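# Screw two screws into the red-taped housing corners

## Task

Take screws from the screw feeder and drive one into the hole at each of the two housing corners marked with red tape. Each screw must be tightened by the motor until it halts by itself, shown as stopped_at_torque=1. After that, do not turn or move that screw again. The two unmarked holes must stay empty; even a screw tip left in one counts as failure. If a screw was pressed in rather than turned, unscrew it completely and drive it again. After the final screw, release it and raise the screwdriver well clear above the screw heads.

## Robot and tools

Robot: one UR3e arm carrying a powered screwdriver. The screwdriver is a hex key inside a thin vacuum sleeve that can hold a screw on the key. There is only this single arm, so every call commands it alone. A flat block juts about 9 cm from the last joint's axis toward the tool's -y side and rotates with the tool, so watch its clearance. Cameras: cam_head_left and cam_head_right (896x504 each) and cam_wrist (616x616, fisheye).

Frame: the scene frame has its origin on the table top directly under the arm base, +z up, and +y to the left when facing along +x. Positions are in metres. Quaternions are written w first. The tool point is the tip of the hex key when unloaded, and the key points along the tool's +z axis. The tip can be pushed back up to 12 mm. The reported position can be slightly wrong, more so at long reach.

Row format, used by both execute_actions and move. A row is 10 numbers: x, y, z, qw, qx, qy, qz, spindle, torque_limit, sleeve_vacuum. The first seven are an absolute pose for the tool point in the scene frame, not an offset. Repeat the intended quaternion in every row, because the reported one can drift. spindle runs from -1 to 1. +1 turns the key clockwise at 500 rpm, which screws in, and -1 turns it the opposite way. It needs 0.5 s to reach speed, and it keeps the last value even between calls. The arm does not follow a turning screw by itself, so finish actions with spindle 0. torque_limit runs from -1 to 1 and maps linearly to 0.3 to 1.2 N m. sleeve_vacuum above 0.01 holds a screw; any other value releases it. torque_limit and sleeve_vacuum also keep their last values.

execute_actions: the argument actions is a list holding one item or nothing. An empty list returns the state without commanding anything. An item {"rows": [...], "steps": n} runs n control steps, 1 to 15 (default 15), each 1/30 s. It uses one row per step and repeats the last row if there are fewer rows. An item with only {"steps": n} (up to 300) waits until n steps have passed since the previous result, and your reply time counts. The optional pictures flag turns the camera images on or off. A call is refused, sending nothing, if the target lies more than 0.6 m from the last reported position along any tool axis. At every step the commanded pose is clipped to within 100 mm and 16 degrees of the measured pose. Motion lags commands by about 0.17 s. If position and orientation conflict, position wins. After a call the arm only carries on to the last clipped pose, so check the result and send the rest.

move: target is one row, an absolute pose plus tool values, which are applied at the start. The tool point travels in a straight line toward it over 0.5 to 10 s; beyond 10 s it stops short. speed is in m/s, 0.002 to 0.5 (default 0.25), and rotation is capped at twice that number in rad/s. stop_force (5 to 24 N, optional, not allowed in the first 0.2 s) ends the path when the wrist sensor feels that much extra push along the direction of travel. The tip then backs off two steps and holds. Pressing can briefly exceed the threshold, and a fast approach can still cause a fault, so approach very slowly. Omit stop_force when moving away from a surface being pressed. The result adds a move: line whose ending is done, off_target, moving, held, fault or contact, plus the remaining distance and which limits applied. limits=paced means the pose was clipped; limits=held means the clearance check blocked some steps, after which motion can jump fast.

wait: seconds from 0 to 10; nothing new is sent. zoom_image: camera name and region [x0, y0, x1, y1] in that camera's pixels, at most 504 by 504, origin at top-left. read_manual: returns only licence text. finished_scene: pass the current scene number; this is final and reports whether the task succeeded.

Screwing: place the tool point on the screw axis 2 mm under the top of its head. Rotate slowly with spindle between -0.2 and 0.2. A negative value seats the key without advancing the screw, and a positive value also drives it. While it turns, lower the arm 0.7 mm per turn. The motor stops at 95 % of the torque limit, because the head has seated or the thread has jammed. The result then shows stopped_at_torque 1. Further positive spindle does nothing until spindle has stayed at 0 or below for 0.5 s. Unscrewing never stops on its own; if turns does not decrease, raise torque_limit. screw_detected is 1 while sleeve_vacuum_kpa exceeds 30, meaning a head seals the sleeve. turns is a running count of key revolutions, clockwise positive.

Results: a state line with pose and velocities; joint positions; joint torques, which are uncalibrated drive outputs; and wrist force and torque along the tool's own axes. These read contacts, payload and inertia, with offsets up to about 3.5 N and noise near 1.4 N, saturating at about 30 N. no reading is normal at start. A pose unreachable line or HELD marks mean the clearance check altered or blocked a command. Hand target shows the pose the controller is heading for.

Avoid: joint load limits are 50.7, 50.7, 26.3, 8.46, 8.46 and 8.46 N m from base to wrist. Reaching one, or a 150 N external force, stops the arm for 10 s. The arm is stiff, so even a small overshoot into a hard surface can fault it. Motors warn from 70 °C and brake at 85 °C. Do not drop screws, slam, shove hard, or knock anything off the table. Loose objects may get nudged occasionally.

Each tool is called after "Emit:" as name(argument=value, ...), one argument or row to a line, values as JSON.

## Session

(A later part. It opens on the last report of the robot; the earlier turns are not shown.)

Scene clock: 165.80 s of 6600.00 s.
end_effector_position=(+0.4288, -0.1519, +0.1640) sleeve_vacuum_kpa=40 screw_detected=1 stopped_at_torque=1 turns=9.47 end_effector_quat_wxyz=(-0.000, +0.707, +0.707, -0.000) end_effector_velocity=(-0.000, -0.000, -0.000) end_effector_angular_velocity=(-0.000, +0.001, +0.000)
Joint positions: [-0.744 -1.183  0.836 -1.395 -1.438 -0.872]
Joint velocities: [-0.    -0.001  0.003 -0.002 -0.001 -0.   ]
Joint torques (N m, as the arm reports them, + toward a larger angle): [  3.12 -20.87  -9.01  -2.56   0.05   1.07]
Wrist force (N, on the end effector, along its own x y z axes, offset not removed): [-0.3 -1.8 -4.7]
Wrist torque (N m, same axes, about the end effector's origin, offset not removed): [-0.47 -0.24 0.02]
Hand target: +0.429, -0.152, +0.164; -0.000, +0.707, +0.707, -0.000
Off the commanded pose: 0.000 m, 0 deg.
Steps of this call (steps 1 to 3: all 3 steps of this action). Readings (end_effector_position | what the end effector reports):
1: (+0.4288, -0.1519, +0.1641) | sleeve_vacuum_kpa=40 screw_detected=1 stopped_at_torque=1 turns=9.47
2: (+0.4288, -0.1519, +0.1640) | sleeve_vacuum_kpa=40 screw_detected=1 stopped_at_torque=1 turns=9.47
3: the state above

Emit:
move(
  target=[0.4288, -0.1519, 0.198, 0, 0.7071, 0.7071, 0, 0, 0, 1],
  speed=0.05,
)

Emit:
move(
  target=[0.44, -0.04, 0.18, 0, 0.7071, 0.7071, 0, 0, 0, 1],
  speed=0.18,
)

Emit:
move(
  target=[0.490, 0.113, 0.095, 0, 0.7071, 0.7071, 0, 0, 0, 1],
  speed=0.18,
)

Emit:
zoom_image(
  camera="cam_wrist",
  region=[322, 262, 362, 302],
)

Emit:
zoom_image(
  camera="cam_head_left",
  region=[310, 235, 350, 275],
)

Scene clock: 171.80 s of 6600.00 s.
end_effector_position=(+0.4288, -0.1519, +0.1979) sleeve_vacuum_kpa=39 screw_detected=1 stopped_at_torque=1 turns=9.47 end_effector_quat_wxyz=(+0.000, +0.707, +0.707, +0.000) end_effector_velocity=(+0.000, -0.000, +0.001) end_effector_angular_velocity=(+0.003, +0.006, +0.003)
Joint positions: [-0.756 -1.137  0.595 -1.199 -1.436 -0.884]
Joint velocities: [ 0.003  0.023 -0.048  0.03  -0.003 -0.001]
Joint torques (N m, as the arm reports them, + toward a larger angle): [  2.48 -17.92 -13.78  -0.83  -0.12  -0.95]
Wrist force (N, on the end effector, along its own x y z axes, offset not removed): [0.3 0.6 -2.0]
Wrist torque (N m, same axes, about the end effector's origin, offset not removed): [0.12 -0.24 -0.11]
Hand target: +0.429, -0.152, +0.198; +0.000, +0.707, +0.707, +0.000
Off the commanded pose: 0.000 m, 0 deg.
After step 90, 1.93 s passed at rest.
move: done

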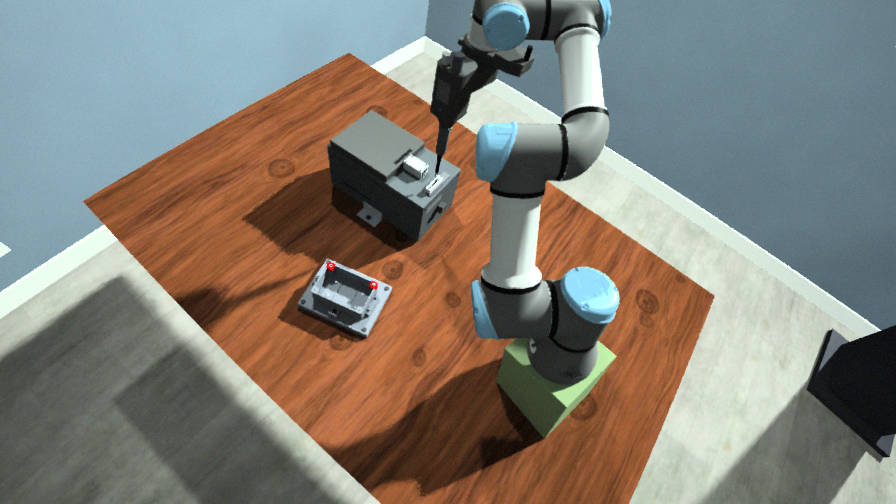

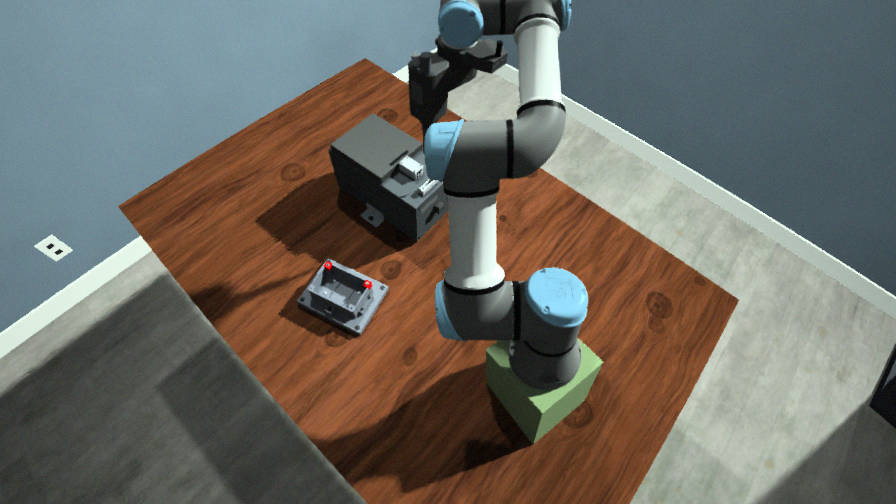

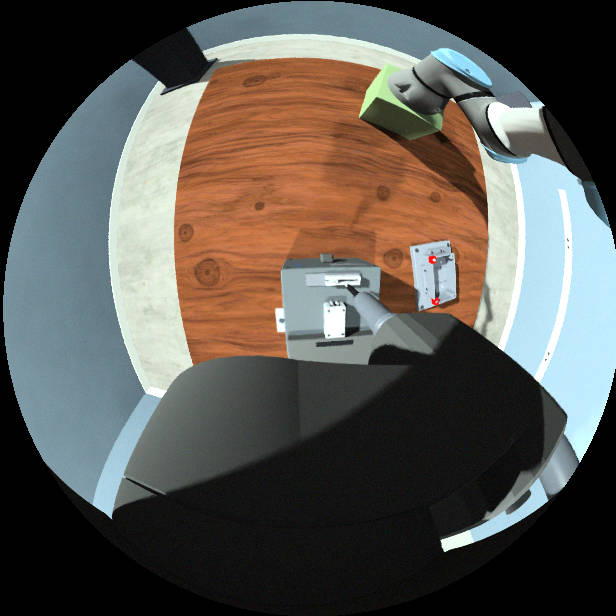

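Scene clock: 172.97 s of 6600.00 s.
end_effector_position=(+0.4398, -0.0402, +0.1800) sleeve_vacuum_kpa=39 screw_detected=1 stopped_at_torque=1 turns=9.47 end_effector_quat_wxyz=(-0.000, +0.707, +0.707, -0.000) end_effector_velocity=(+0.001, +0.001, -0.000) end_effector_angular_velocity=(-0.004, -0.006, -0.001)
Joint positions: [-0.499 -1.356  1.019 -1.431 -1.484 -0.631]
Joint velocities: [ 0.003 -0.011  0.018 -0.014 -0.     0.005]
Joint torques (N m, as the arm reports them, + toward a larger angle): [  4.52 -21.1  -10.04  -3.01   0.03   1.03]
Wrist force (N, on the end effector, along its own x y z axes, offset not removed): [0.8 0.9 -0.3]
Wrist torque (N m, same axes, about the end effector's origin, offset not removed): [0.33 -0.27 -0.15]
Hand target: +0.440, -0.040, +0.180; -0.000, +0.707, +0.707, -0.000
Off the commanded pose: 0.000 m, 0 deg.
move: done

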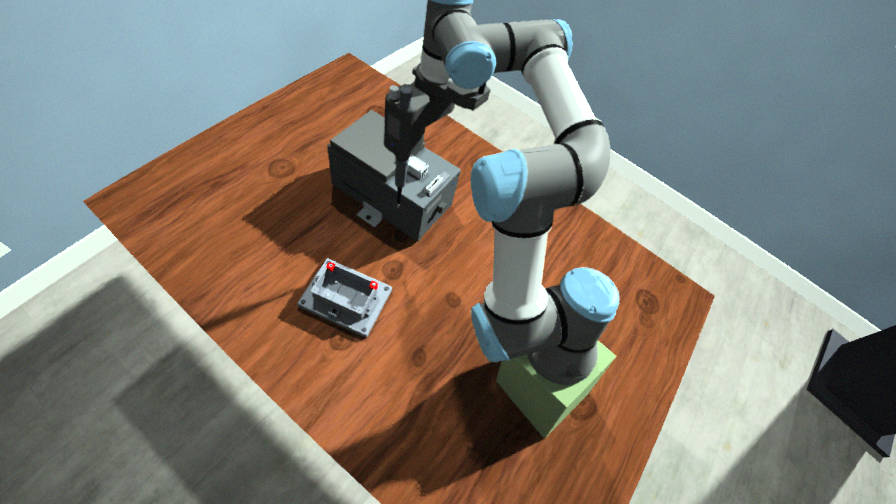

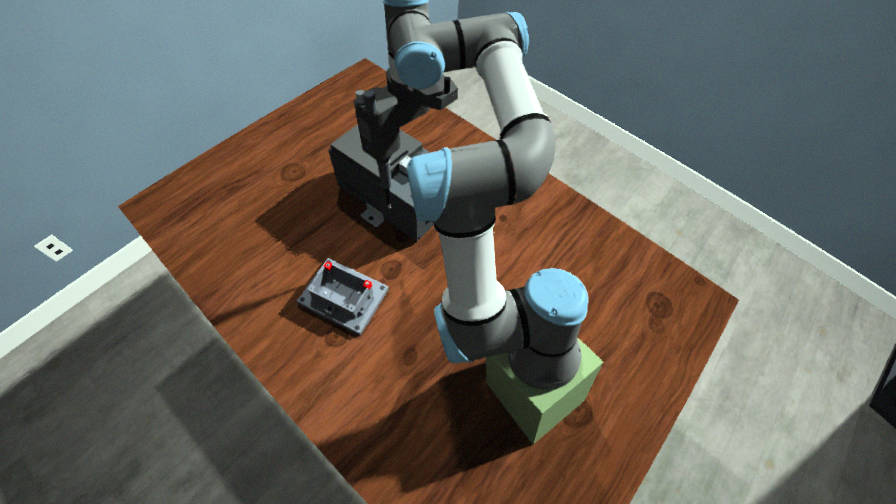

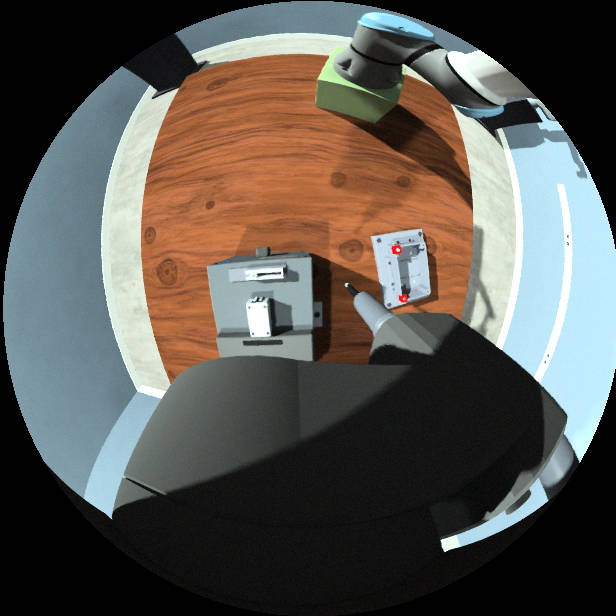

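Scene clock: 174.50 s of 6600.00 s.
end_effector_position=(+0.4899, +0.1127, +0.0951) sleeve_vacuum_kpa=39 screw_detected=1 stopped_at_torque=1 turns=9.47 end_effector_quat_wxyz=(+0.000, +0.707, +0.707, -0.000) end_effector_velocity=(+0.000, +0.001, -0.001) end_effector_angular_velocity=(-0.001, +0.003, +0.002)
Joint positions: [-0.05  -1.141  1.113 -1.759 -1.577 -0.191]
Joint velocities: [ 0.004  0.009 -0.011  0.005 -0.003  0.003]
Joint torques (N m, as the arm reports them, + toward a larger angle): [  5.69 -19.98 -14.87  -1.29   0.21   1.04]
Wrist force (N, on the end effector, along its own x y z axes, offset not removed): [0.5 0.7 -0.5]
Wrist torque (N m, same axes, about the end effector's origin, offset not removed): [0.18 -0.22 -0.16]
Hand target: +0.490, +0.113, +0.095; -0.000, +0.707, +0.707, -0.000
Off the commanded pose: 0.000 m, 0 deg.
move: done

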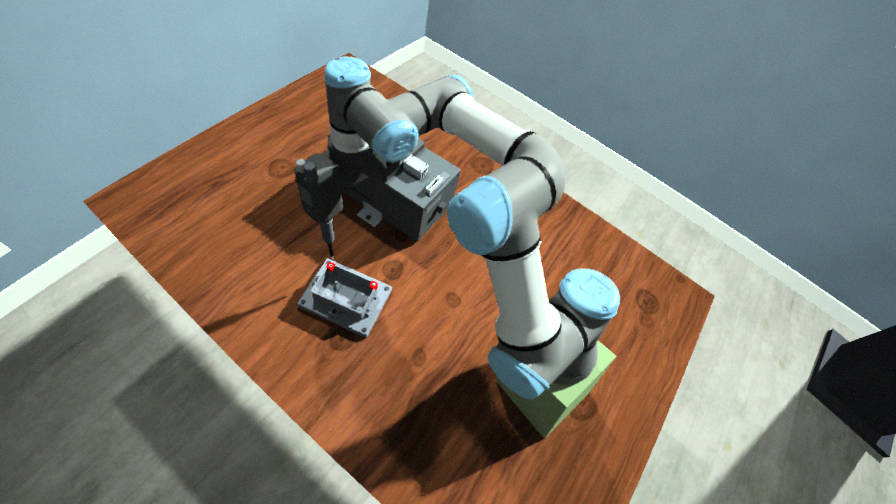

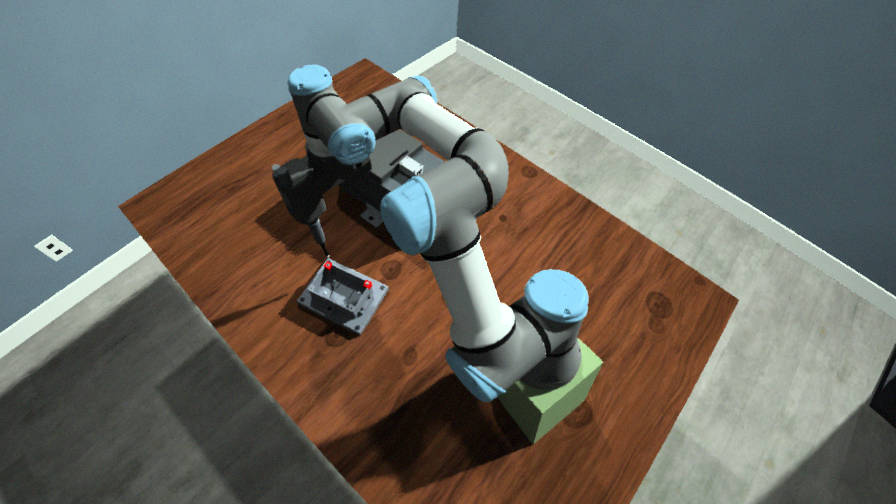

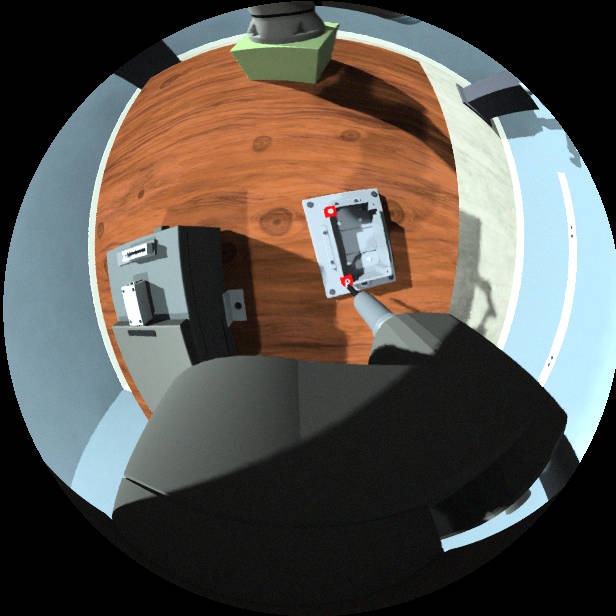

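Region (322, 262, 362, 302) of cam_wrist's 616x616 image, scaled by 12.600, with more detail than that image has.

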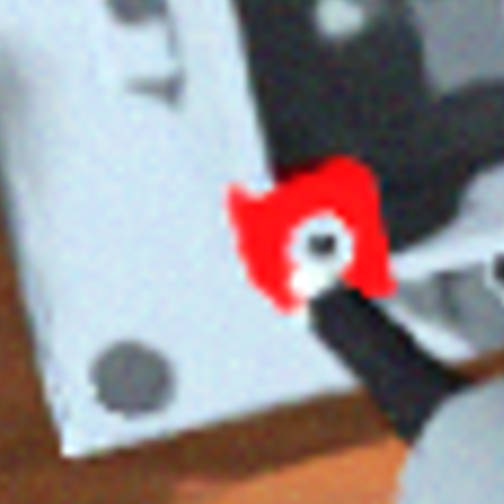

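Region (310, 235, 350, 275) of cam_head_left's 896x504 image, scaled by 12.600, with more detail than that image has.

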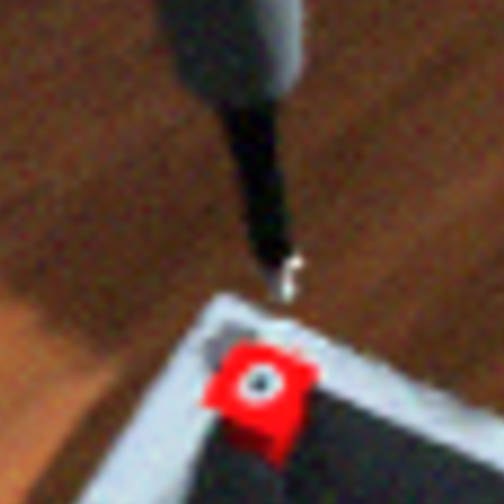

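Emit:
move(
  target=[0.4914, 0.1197, 0.080, 0, 0.7071, 0.7071, 0, 0, 0, 1],
  speed=0.04,
)

Emit:
zoom_image(
  camera="cam_wrist",
  region=[336, 274, 356, 294],
)

Emit:
zoom_image(
  camera="cam_head_left",
  region=[315, 243, 345, 273],
)

Emit:
zoom_image(
  camera="cam_head_right",
  region=[310, 243, 340, 273],
)

Scene clock: 179.37 s of 6600.00 s.
end_effector_position=(+0.4914, +0.1196, +0.0801) sleeve_vacuum_kpa=39 screw_detected=1 stopped_at_torque=1 turns=9.47 end_effector_quat_wxyz=(-0.000, +0.707, +0.707, -0.000) end_effector_velocity=(+0.000, +0.000, -0.002) end_effector_angular_velocity=(-0.000, -0.000, +0.000)
Joint positions: [-0.033 -1.115  1.142 -1.815 -1.581 -0.174]
Joint velocities: [ 0.001  0.002  0.004 -0.006 -0.     0.001]
Joint torques (N m, as the arm reports them, + toward a larger angle): [  5.89 -19.95 -10.24  -3.36   0.25   1.02]
Wrist force (N, on the end effector, along its own x y z axes, offset not removed): [1.5 -0.1 -0.1]
Wrist torque (N m, same axes, about the end effector's origin, offset not removed): [-0.08 -0.41 -0.07]
Hand target: +0.491, +0.120, +0.080; -0.000, +0.707, +0.707, -0.000
Off the commanded pose: 0.000 m, 0 deg.
After step 90, 1.07 s passed at rest.
move: done

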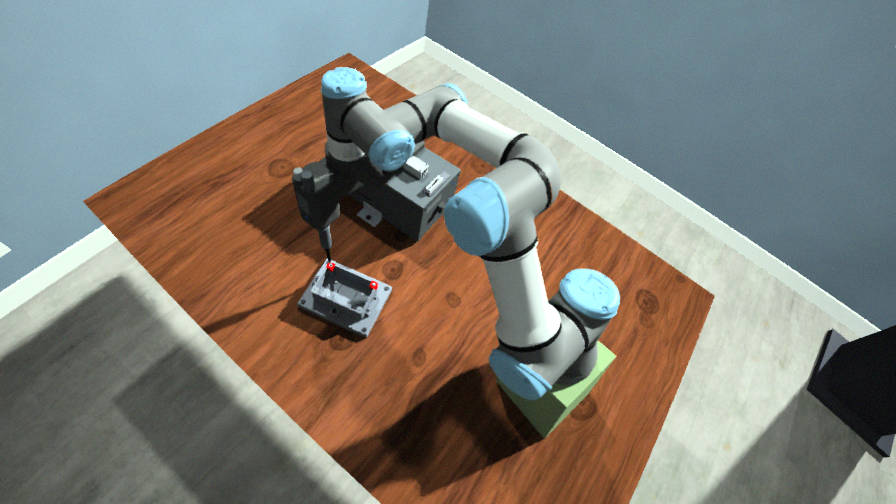

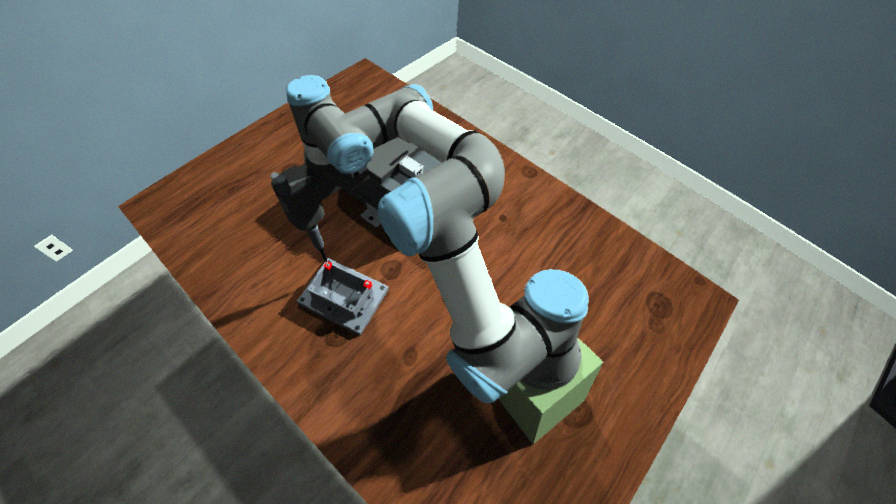

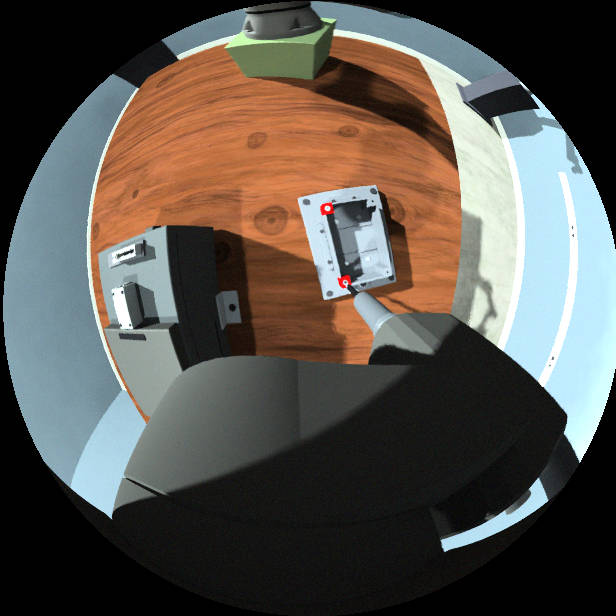

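Region (336, 274, 356, 294) of cam_wrist's 616x616 image, scaled by 25.200, with more detail than that image has.

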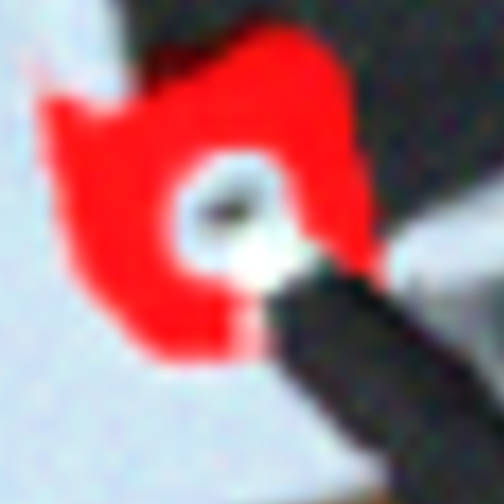

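Region (315, 243, 345, 273) of cam_head_left's 896x504 image, scaled by 16.800, with more detail than that image has.

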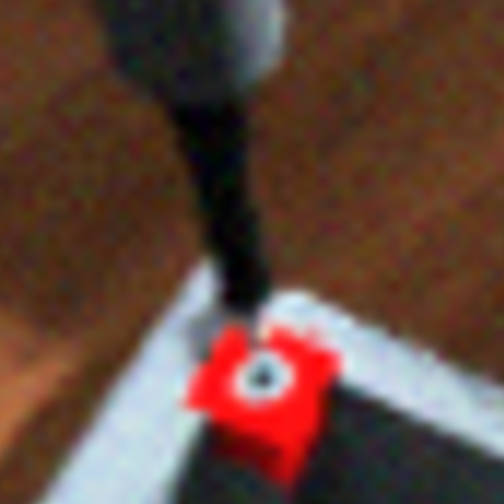

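Region (310, 243, 340, 273) of cam_head_right's 896x504 image, scaled by 16.800, with more detail than that image has.

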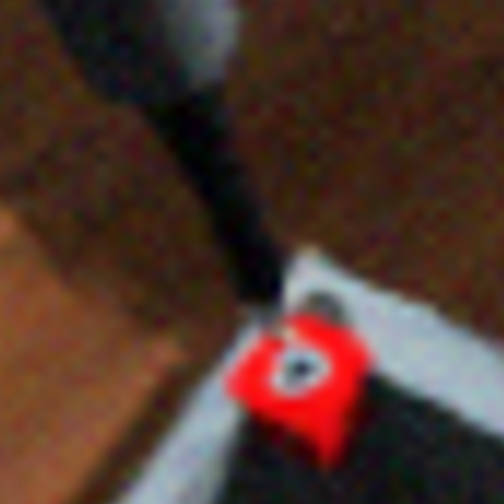

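Emit:
move(
  target=[0.4911, 0.1199, 0.0675, 0, 0.7071, 0.7071, 0, 0, 0, 1],
  speed=0.007,
  stop_force=7,
)

Emit:
execute_actions(
  actions=[
    {"rows":[[0.4911,0.1199,0.0675,0,0.7071,0.7071,0,0.2,0,1]],"steps":15},
  ],
  pictures=false,
)

Emit:
execute_actions(
  actions=[
    {"rows":[[0.4911,0.1199,0.0672,0,0.7071,0.7071,0,0.2,0,1]],"steps":15},
  ],
  pictures=false,
)

Emit:
execute_actions(
  actions=[
    {"rows":[[0.4911,0.1199,0.0669,0,0.7071,0.7071,0,0.2,0,1],[0.4911,0.1199,0.0669,0,0.7071,0.7071,0,0.2,0,1],[0.4911,0.1199,0.0669,0,0.7071,0.7071,0,0.2,0,1],[0.4911,0.1199,0.0669,0,0.7071,0.7071,0,0.2,0,1],[0.4911,0.1199,0.0669,0,0.7071,0.7071,0,0.2,0,1],[0.4911,0.1199,0.0669,0,0.7071,0.7071,0,0.2,0,1],[0.4911,0.1199,0.0669,0,0.7071,0.7071,0,0.2,0,1],[0.4911,0.1199,0.0669,0,0.7071,0.7071,0,0.2,0,1],[0.4911,0.1199,0.0669,0,0.7071,0.7071,0,0.2,0,1],[0.4911,0.1199,0.0669,0,0.7071,0.7071,0,0.2,0,1],[0.4911,0.1199,0.0669,0,0.7071,0.7071,0,0.2,0,1],[0.4911,0.1199,0.0669,0,0.7071,0.7071,0,0.2,0,1],[0.4911,0.1199,0.0669,0,0.7071,0.7071,0,0,0,1]],"steps":15},
  ],
)

Emit:
zoom_image(
  camera="cam_wrist",
  region=[336, 274, 356, 294],
)

Scene clock: 190.60 s of 6600.00 s.
end_effector_position=(+0.4911, +0.1199, +0.0676) sleeve_vacuum_kpa=39 screw_detected=1 stopped_at_torque=1 turns=9.47 end_effector_quat_wxyz=(+0.000, +0.707, +0.707, -0.000) end_effector_velocity=(+0.000, +0.001, -0.001) end_effector_angular_velocity=(+0.001, -0.001, +0.001)
Joint positions: [-0.033 -1.101  1.18  -1.865 -1.581 -0.174]
Joint velocities: [ 0.001  0.001  0.004 -0.005  0.001 -0.   ]
Joint torques (N m, as the arm reports them, + toward a larger angle): [  4.98 -18.33  -9.29  -3.42   0.32   1.13]
Wrist force (N, on the end effector, along its own x y z axes, offset not removed): [1.7 0.0 -5.6]
Wrist torque (N m, same axes, about the end effector's origin, offset not removed): [0.45 -0.66 -0.12]
Hand target: +0.491, +0.120, +0.068; -0.000, +0.707, +0.707, -0.000
Off the commanded pose: 0.000 m, 0 deg.
After step 90, 6.23 s passed at rest.
move: done

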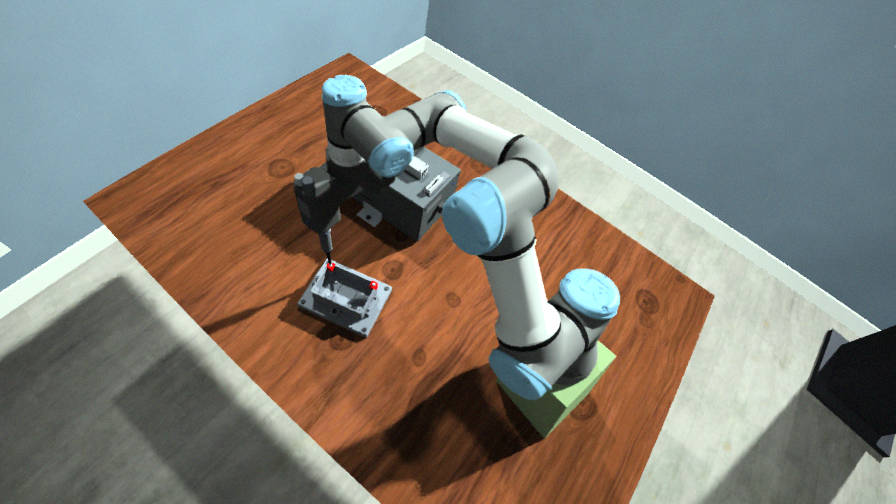

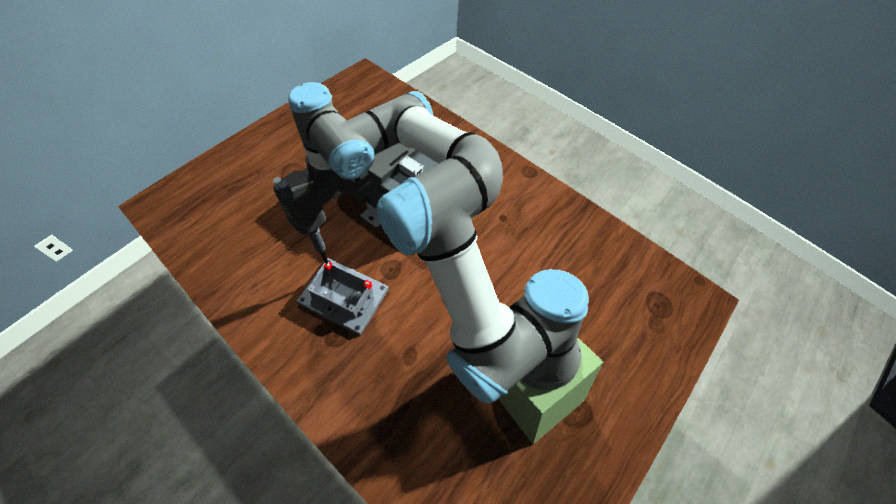

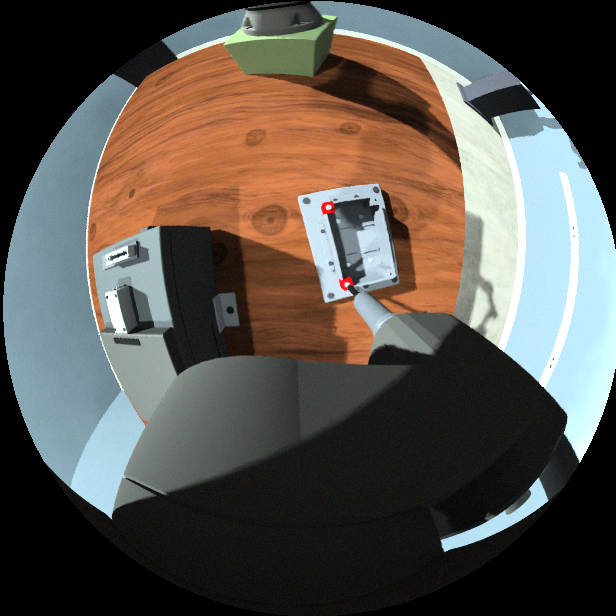

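Scene clock: 191.10 s of 6600.00 s.
end_effector_position=(+0.4911, +0.1199, +0.0675) sleeve_vacuum_kpa=39 screw_detected=1 stopped_at_torque=0 turns=10.25 end_effector_quat_wxyz=(+0.000, +0.707, +0.707, -0.000) end_effector_velocity=(-0.000, -0.000, -0.000) end_effector_angular_velocity=(+0.001, +0.001, -0.001)
Joint positions: [-0.033 -1.101  1.18  -1.866 -1.581 -0.174]
Joint velocities: [-0.001  0.     0.001 -0.     0.001  0.001]
Joint torques (N m, as the arm reports them, + toward a larger angle): [  4.08 -18.6   -9.59  -3.55   0.54   1.07]
Wrist force (N, on the end effector, along its own x y z axes, offset not removed): [-0.9 -0.2 -5.4]
Wrist torque (N m, same axes, about the end effector's origin, offset not removed): [0.45 0.21 -0.11]
Hand target: +0.491, +0.120, +0.068; +0.000, +0.707, +0.707, -0.000
Off the commanded pose: 0.000 m, 0 deg.
Steps of this call (steps 1 to 15: all 15 steps of this action). Readings (end_effector_position | what the end effector reports):
1: (+0.4911, +0.1199, +0.0676) | sleeve_vacuum_kpa=40 screw_detected=1 stopped_at_torque=0 turns=9.49
2: (+0.4911, +0.1199, +0.0675) | sleeve_vacuum_kpa=40 screw_detected=1 stopped_at_torque=0 turns=9.52
4: (+0.4911, +0.1199, +0.0675) | sleeve_vacuum_kpa=39 screw_detected=1 stopped_at_torque=0 turns=9.64
8: (+0.4911, +0.1199, +0.0675) | sleeve_vacuum_kpa=39 screw_detected=1 stopped_at_torque=0 turns=9.86
15: the state above

Scene clock: 191.60 s of 6600.00 s.
end_effector_position=(+0.4911, +0.1199, +0.0672) sleeve_vacuum_kpa=39 screw_detected=1 stopped_at_torque=0 turns=11.08 end_effector_quat_wxyz=(+0.000, +0.707, +0.707, -0.000) end_effector_velocity=(-0.000, +0.000, -0.000) end_effector_angular_velocity=(+0.000, +0.000, +0.001)
Joint positions: [-0.033 -1.101  1.181 -1.867 -1.581 -0.174]
Joint velocities: [ 0.001 -0.     0.001 -0.    -0.    -0.   ]
Joint torques (N m, as the arm reports them, + toward a larger angle): [  2.57 -18.46  -9.73  -3.56   0.84   0.78]
Wrist force (N, on the end effector, along its own x y z axes, offset not removed): [2.1 -1.2 -6.1]
Wrist torque (N m, same axes, about the end effector's origin, offset not removed): [0.15 -0.71 -0.09]
Hand target: +0.491, +0.120, +0.067; +0.000, +0.707, +0.707, -0.000
Off the commanded pose: 0.000 m, 0 deg.
Steps of this call (steps 1 to 15: all 15 steps of this action). Readings (end_effector_position | what the end effector reports):
1: (+0.4911, +0.1199, +0.0675) | sleeve_vacuum_kpa=39 screw_detected=1 stopped_at_torque=0 turns=10.30
2: (+0.4911, +0.1199, +0.0675) | sleeve_vacuum_kpa=39 screw_detected=1 stopped_at_torque=0 turns=10.36
4: (+0.4911, +0.1199, +0.0673) | sleeve_vacuum_kpa=39 screw_detected=1 stopped_at_torque=0 turns=10.47
8: (+0.4911, +0.1199, +0.0672) | sleeve_vacuum_kpa=39 screw_detected=1 stopped_at_torque=0 turns=10.69
15: the state above

Scene clock: 192.10 s of 6600.00 s.
end_effector_position=(+0.4911, +0.1199, +0.0669) sleeve_vacuum_kpa=40 screw_detected=1 stopped_at_torque=0 turns=11.75 end_effector_quat_wxyz=(+0.000, +0.707, +0.707, -0.000) end_effector_velocity=(-0.001, +0.000, -0.000) end_effector_angular_velocity=(+0.000, +0.001, +0.000)
Joint positions: [-0.033 -1.1    1.182 -1.868 -1.581 -0.174]
Joint velocities: [-0.     0.     0.002 -0.     0.    -0.001]
Joint torques (N m, as the arm reports them, + toward a larger angle): [  0.9  -18.33  -9.84  -3.63   1.11   0.38]
Wrist force (N, on the end effector, along its own x y z axes, offset not removed): [1.3 -1.1 -5.4]
Wrist torque (N m, same axes, about the end effector's origin, offset not removed): [0.17 -0.37 -0.10]
Hand target: +0.491, +0.120, +0.067; +0.000, +0.707, +0.707, -0.000
Off the commanded pose: 0.000 m, 0 deg.
Steps of this call (steps 1 to 15: all 15 steps of this action). Readings (end_effector_position | what the end effector reports):
1: (+0.4911, +0.1199, +0.0672) | sleeve_vacuum_kpa=39 screw_detected=1 stopped_at_torque=0 turns=11.14
2: (+0.4911, +0.1199, +0.0672) | sleeve_vacuum_kpa=39 screw_detected=1 stopped_at_torque=0 turns=11.19
4: (+0.4911, +0.1199, +0.0670) | sleeve_vacuum_kpa=39 screw_detected=1 stopped_at_torque=0 turns=11.30
8: (+0.4911, +0.1199, +0.0669) | sleeve_vacuum_kpa=39 screw_detected=1 stopped_at_torque=0 turns=11.52
15: the state above

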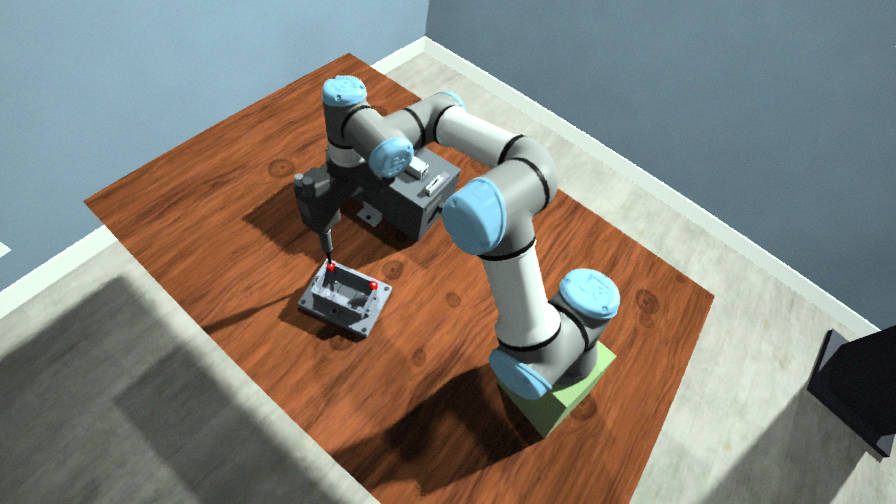

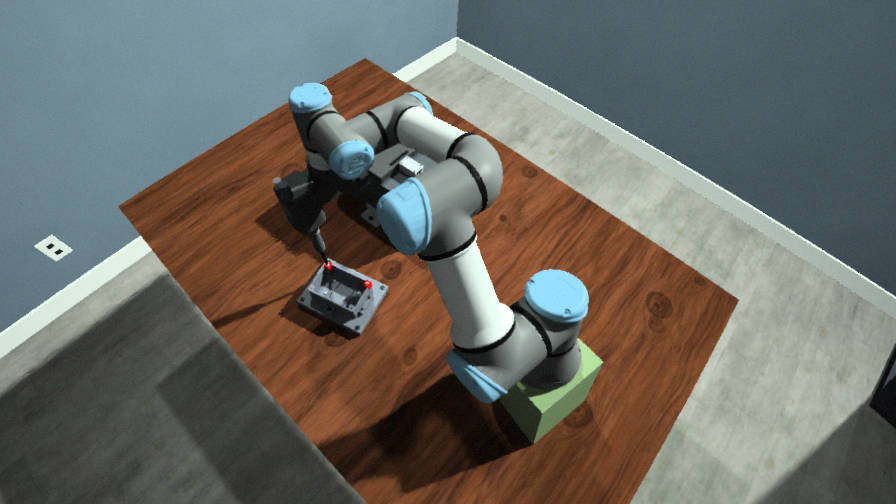

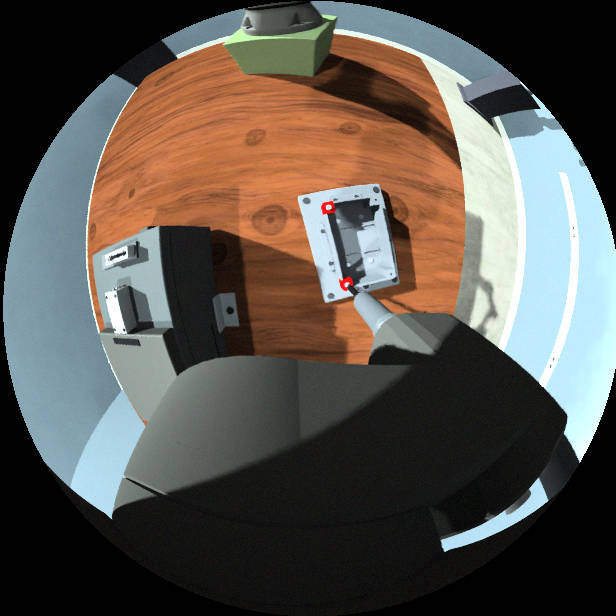

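Region (336, 274, 356, 294) of cam_wrist's 616x616 image, scaled by 25.200, with more detail than that image has.

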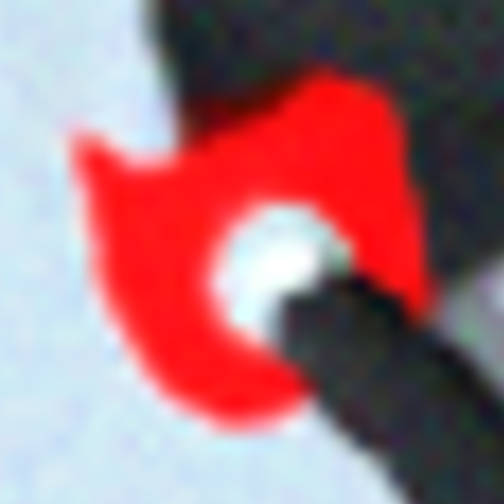

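Emit:
move(
  target=[0.4909, 0.1199, 0.058, 0, 0.7071, 0.7071, 0, 0.5, 0, 1],
  speed=0.0032,
  stop_force=10,
)

Emit:
execute_actions(
  actions=[
    {"rows":[[0.4909,0.1199,0.058,0,0.7071,0.7071,0,0.4,0,1],[0.4909,0.1199,0.058,0,0.7071,0.7071,0,0.4,0,1],[0.4909,0.1199,0.058,0,0.7071,0.7071,0,0.4,0,1],[0.4909,0.1199,0.058,0,0.7071,0.7071,0,0.4,0,1],[0.4909,0.1199,0.058,0,0.7071,0.7071,0,0,0,1]],"steps":6},
  ],
  pictures=false,
)

Scene clock: 199.87 s of 6600.00 s.
end_effector_position=(+0.4909, +0.1199, +0.0580) sleeve_vacuum_kpa=40 screw_detected=1 stopped_at_torque=1 turns=22.40 end_effector_quat_wxyz=(-0.000, +0.707, +0.707, -0.000) end_effector_velocity=(-0.000, +0.000, -0.001) end_effector_angular_velocity=(-0.000, +0.001, -0.001)
Joint positions: [-0.033 -1.089  1.206 -1.903 -1.581 -0.174]
Joint velocities: [ 0.001  0.001  0.002 -0.002 -0.     0.002]
Joint torques (N m, as the arm reports them, + toward a larger angle): [ -0.99 -18.02  -9.01  -3.41   1.2    1.12]
Wrist force (N, on the end effector, along its own x y z axes, offset not removed): [0.4 -2.8 -5.2]
Wrist torque (N m, same axes, about the end effector's origin, offset not removed): [-0.30 -0.06 0.13]
Hand target: +0.491, +0.120, +0.058; -0.000, +0.707, +0.707, -0.000
Off the commanded pose: 0.000 m, 0 deg.
After step 90, 1.77 s passed at rest.
move: done

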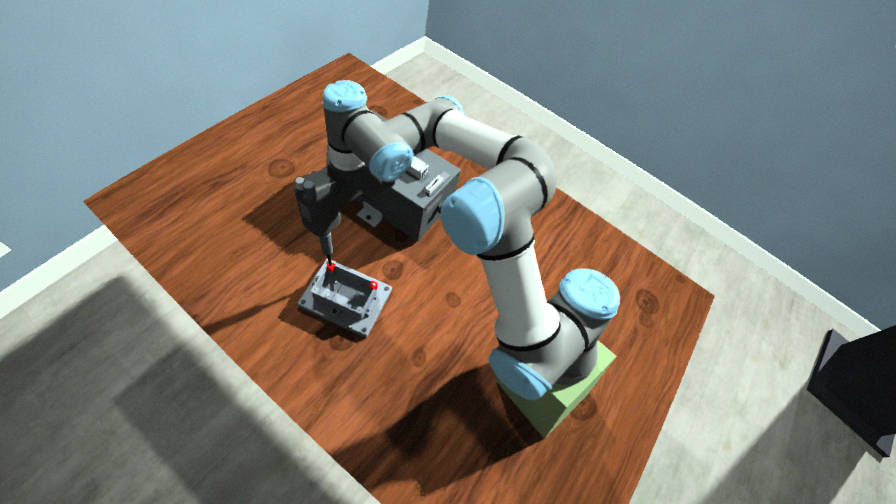

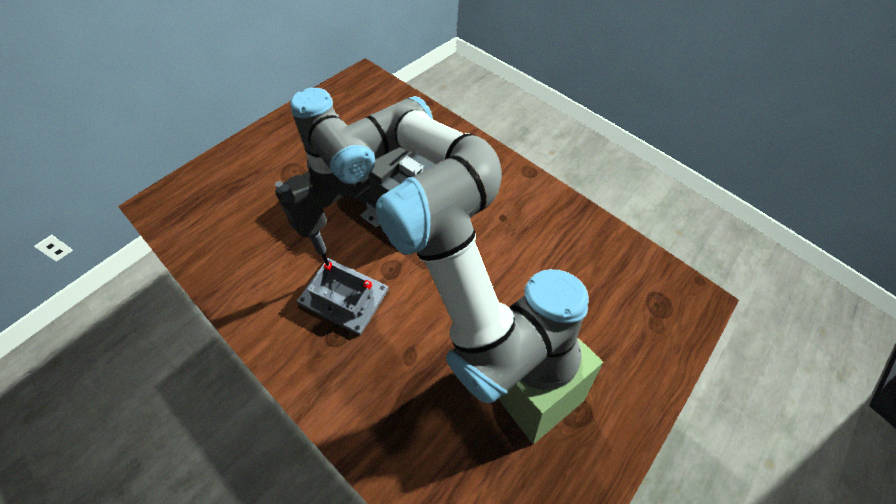

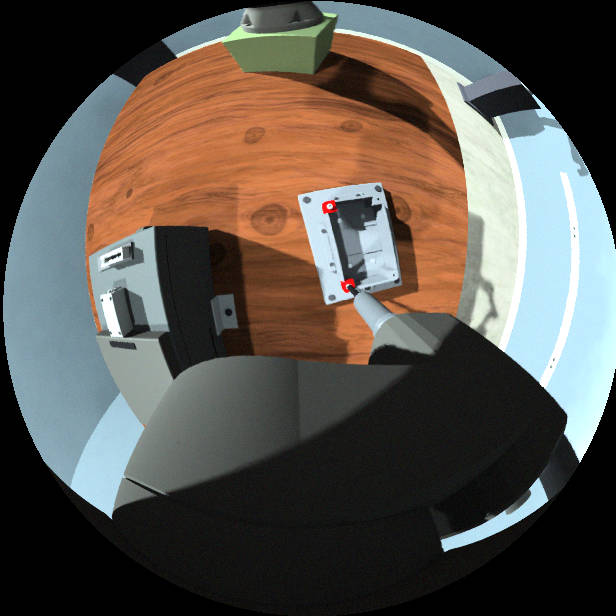

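Scene clock: 200.07 s of 6600.00 s.
end_effector_position=(+0.4909, +0.1199, +0.0580) sleeve_vacuum_kpa=40 screw_detected=1 stopped_at_torque=1 turns=22.40 end_effector_quat_wxyz=(+0.000, +0.707, +0.707, +0.000) end_effector_velocity=(+0.000, +0.000, +0.000) end_effector_angular_velocity=(-0.001, -0.001, +0.001)
Joint positions: [-0.033 -1.089  1.206 -1.904 -1.581 -0.174]
Joint velocities: [ 0.001  0.    -0.    -0.001 -0.001 -0.   ]
Joint torques (N m, as the arm reports them, + toward a larger angle): [ -1.08 -17.98  -9.19  -3.45   1.21   1.13]
Wrist force (N, on the end effector, along its own x y z axes, offset not removed): [1.4 -1.6 -8.2]
Wrist torque (N m, same axes, about the end effector's origin, offset not removed): [-0.07 -0.60 -0.03]
Hand target: +0.491, +0.120, +0.058; -0.000, +0.707, +0.707, -0.000
Off the commanded pose: 0.000 m, 0 deg.
Steps of this call (steps 1 to 6: all 6 steps of this action). Readings (end_effector_position | what the end effector reports):
1: (+0.4909, +0.1199, +0.0580) | sleeve_vacuum_kpa=40 screw_detected=1 stopped_at_torque=1 turns=22.40
2: (+0.4909, +0.1199, +0.0580) | sleeve_vacuum_kpa=40 screw_detected=1 stopped_at_torque=1 turns=22.40
4: (+0.4909, +0.1199, +0.0580) | sleeve_vacuum_kpa=40 screw_detected=1 stopped_at_torque=1 turns=22.40
6: the state above


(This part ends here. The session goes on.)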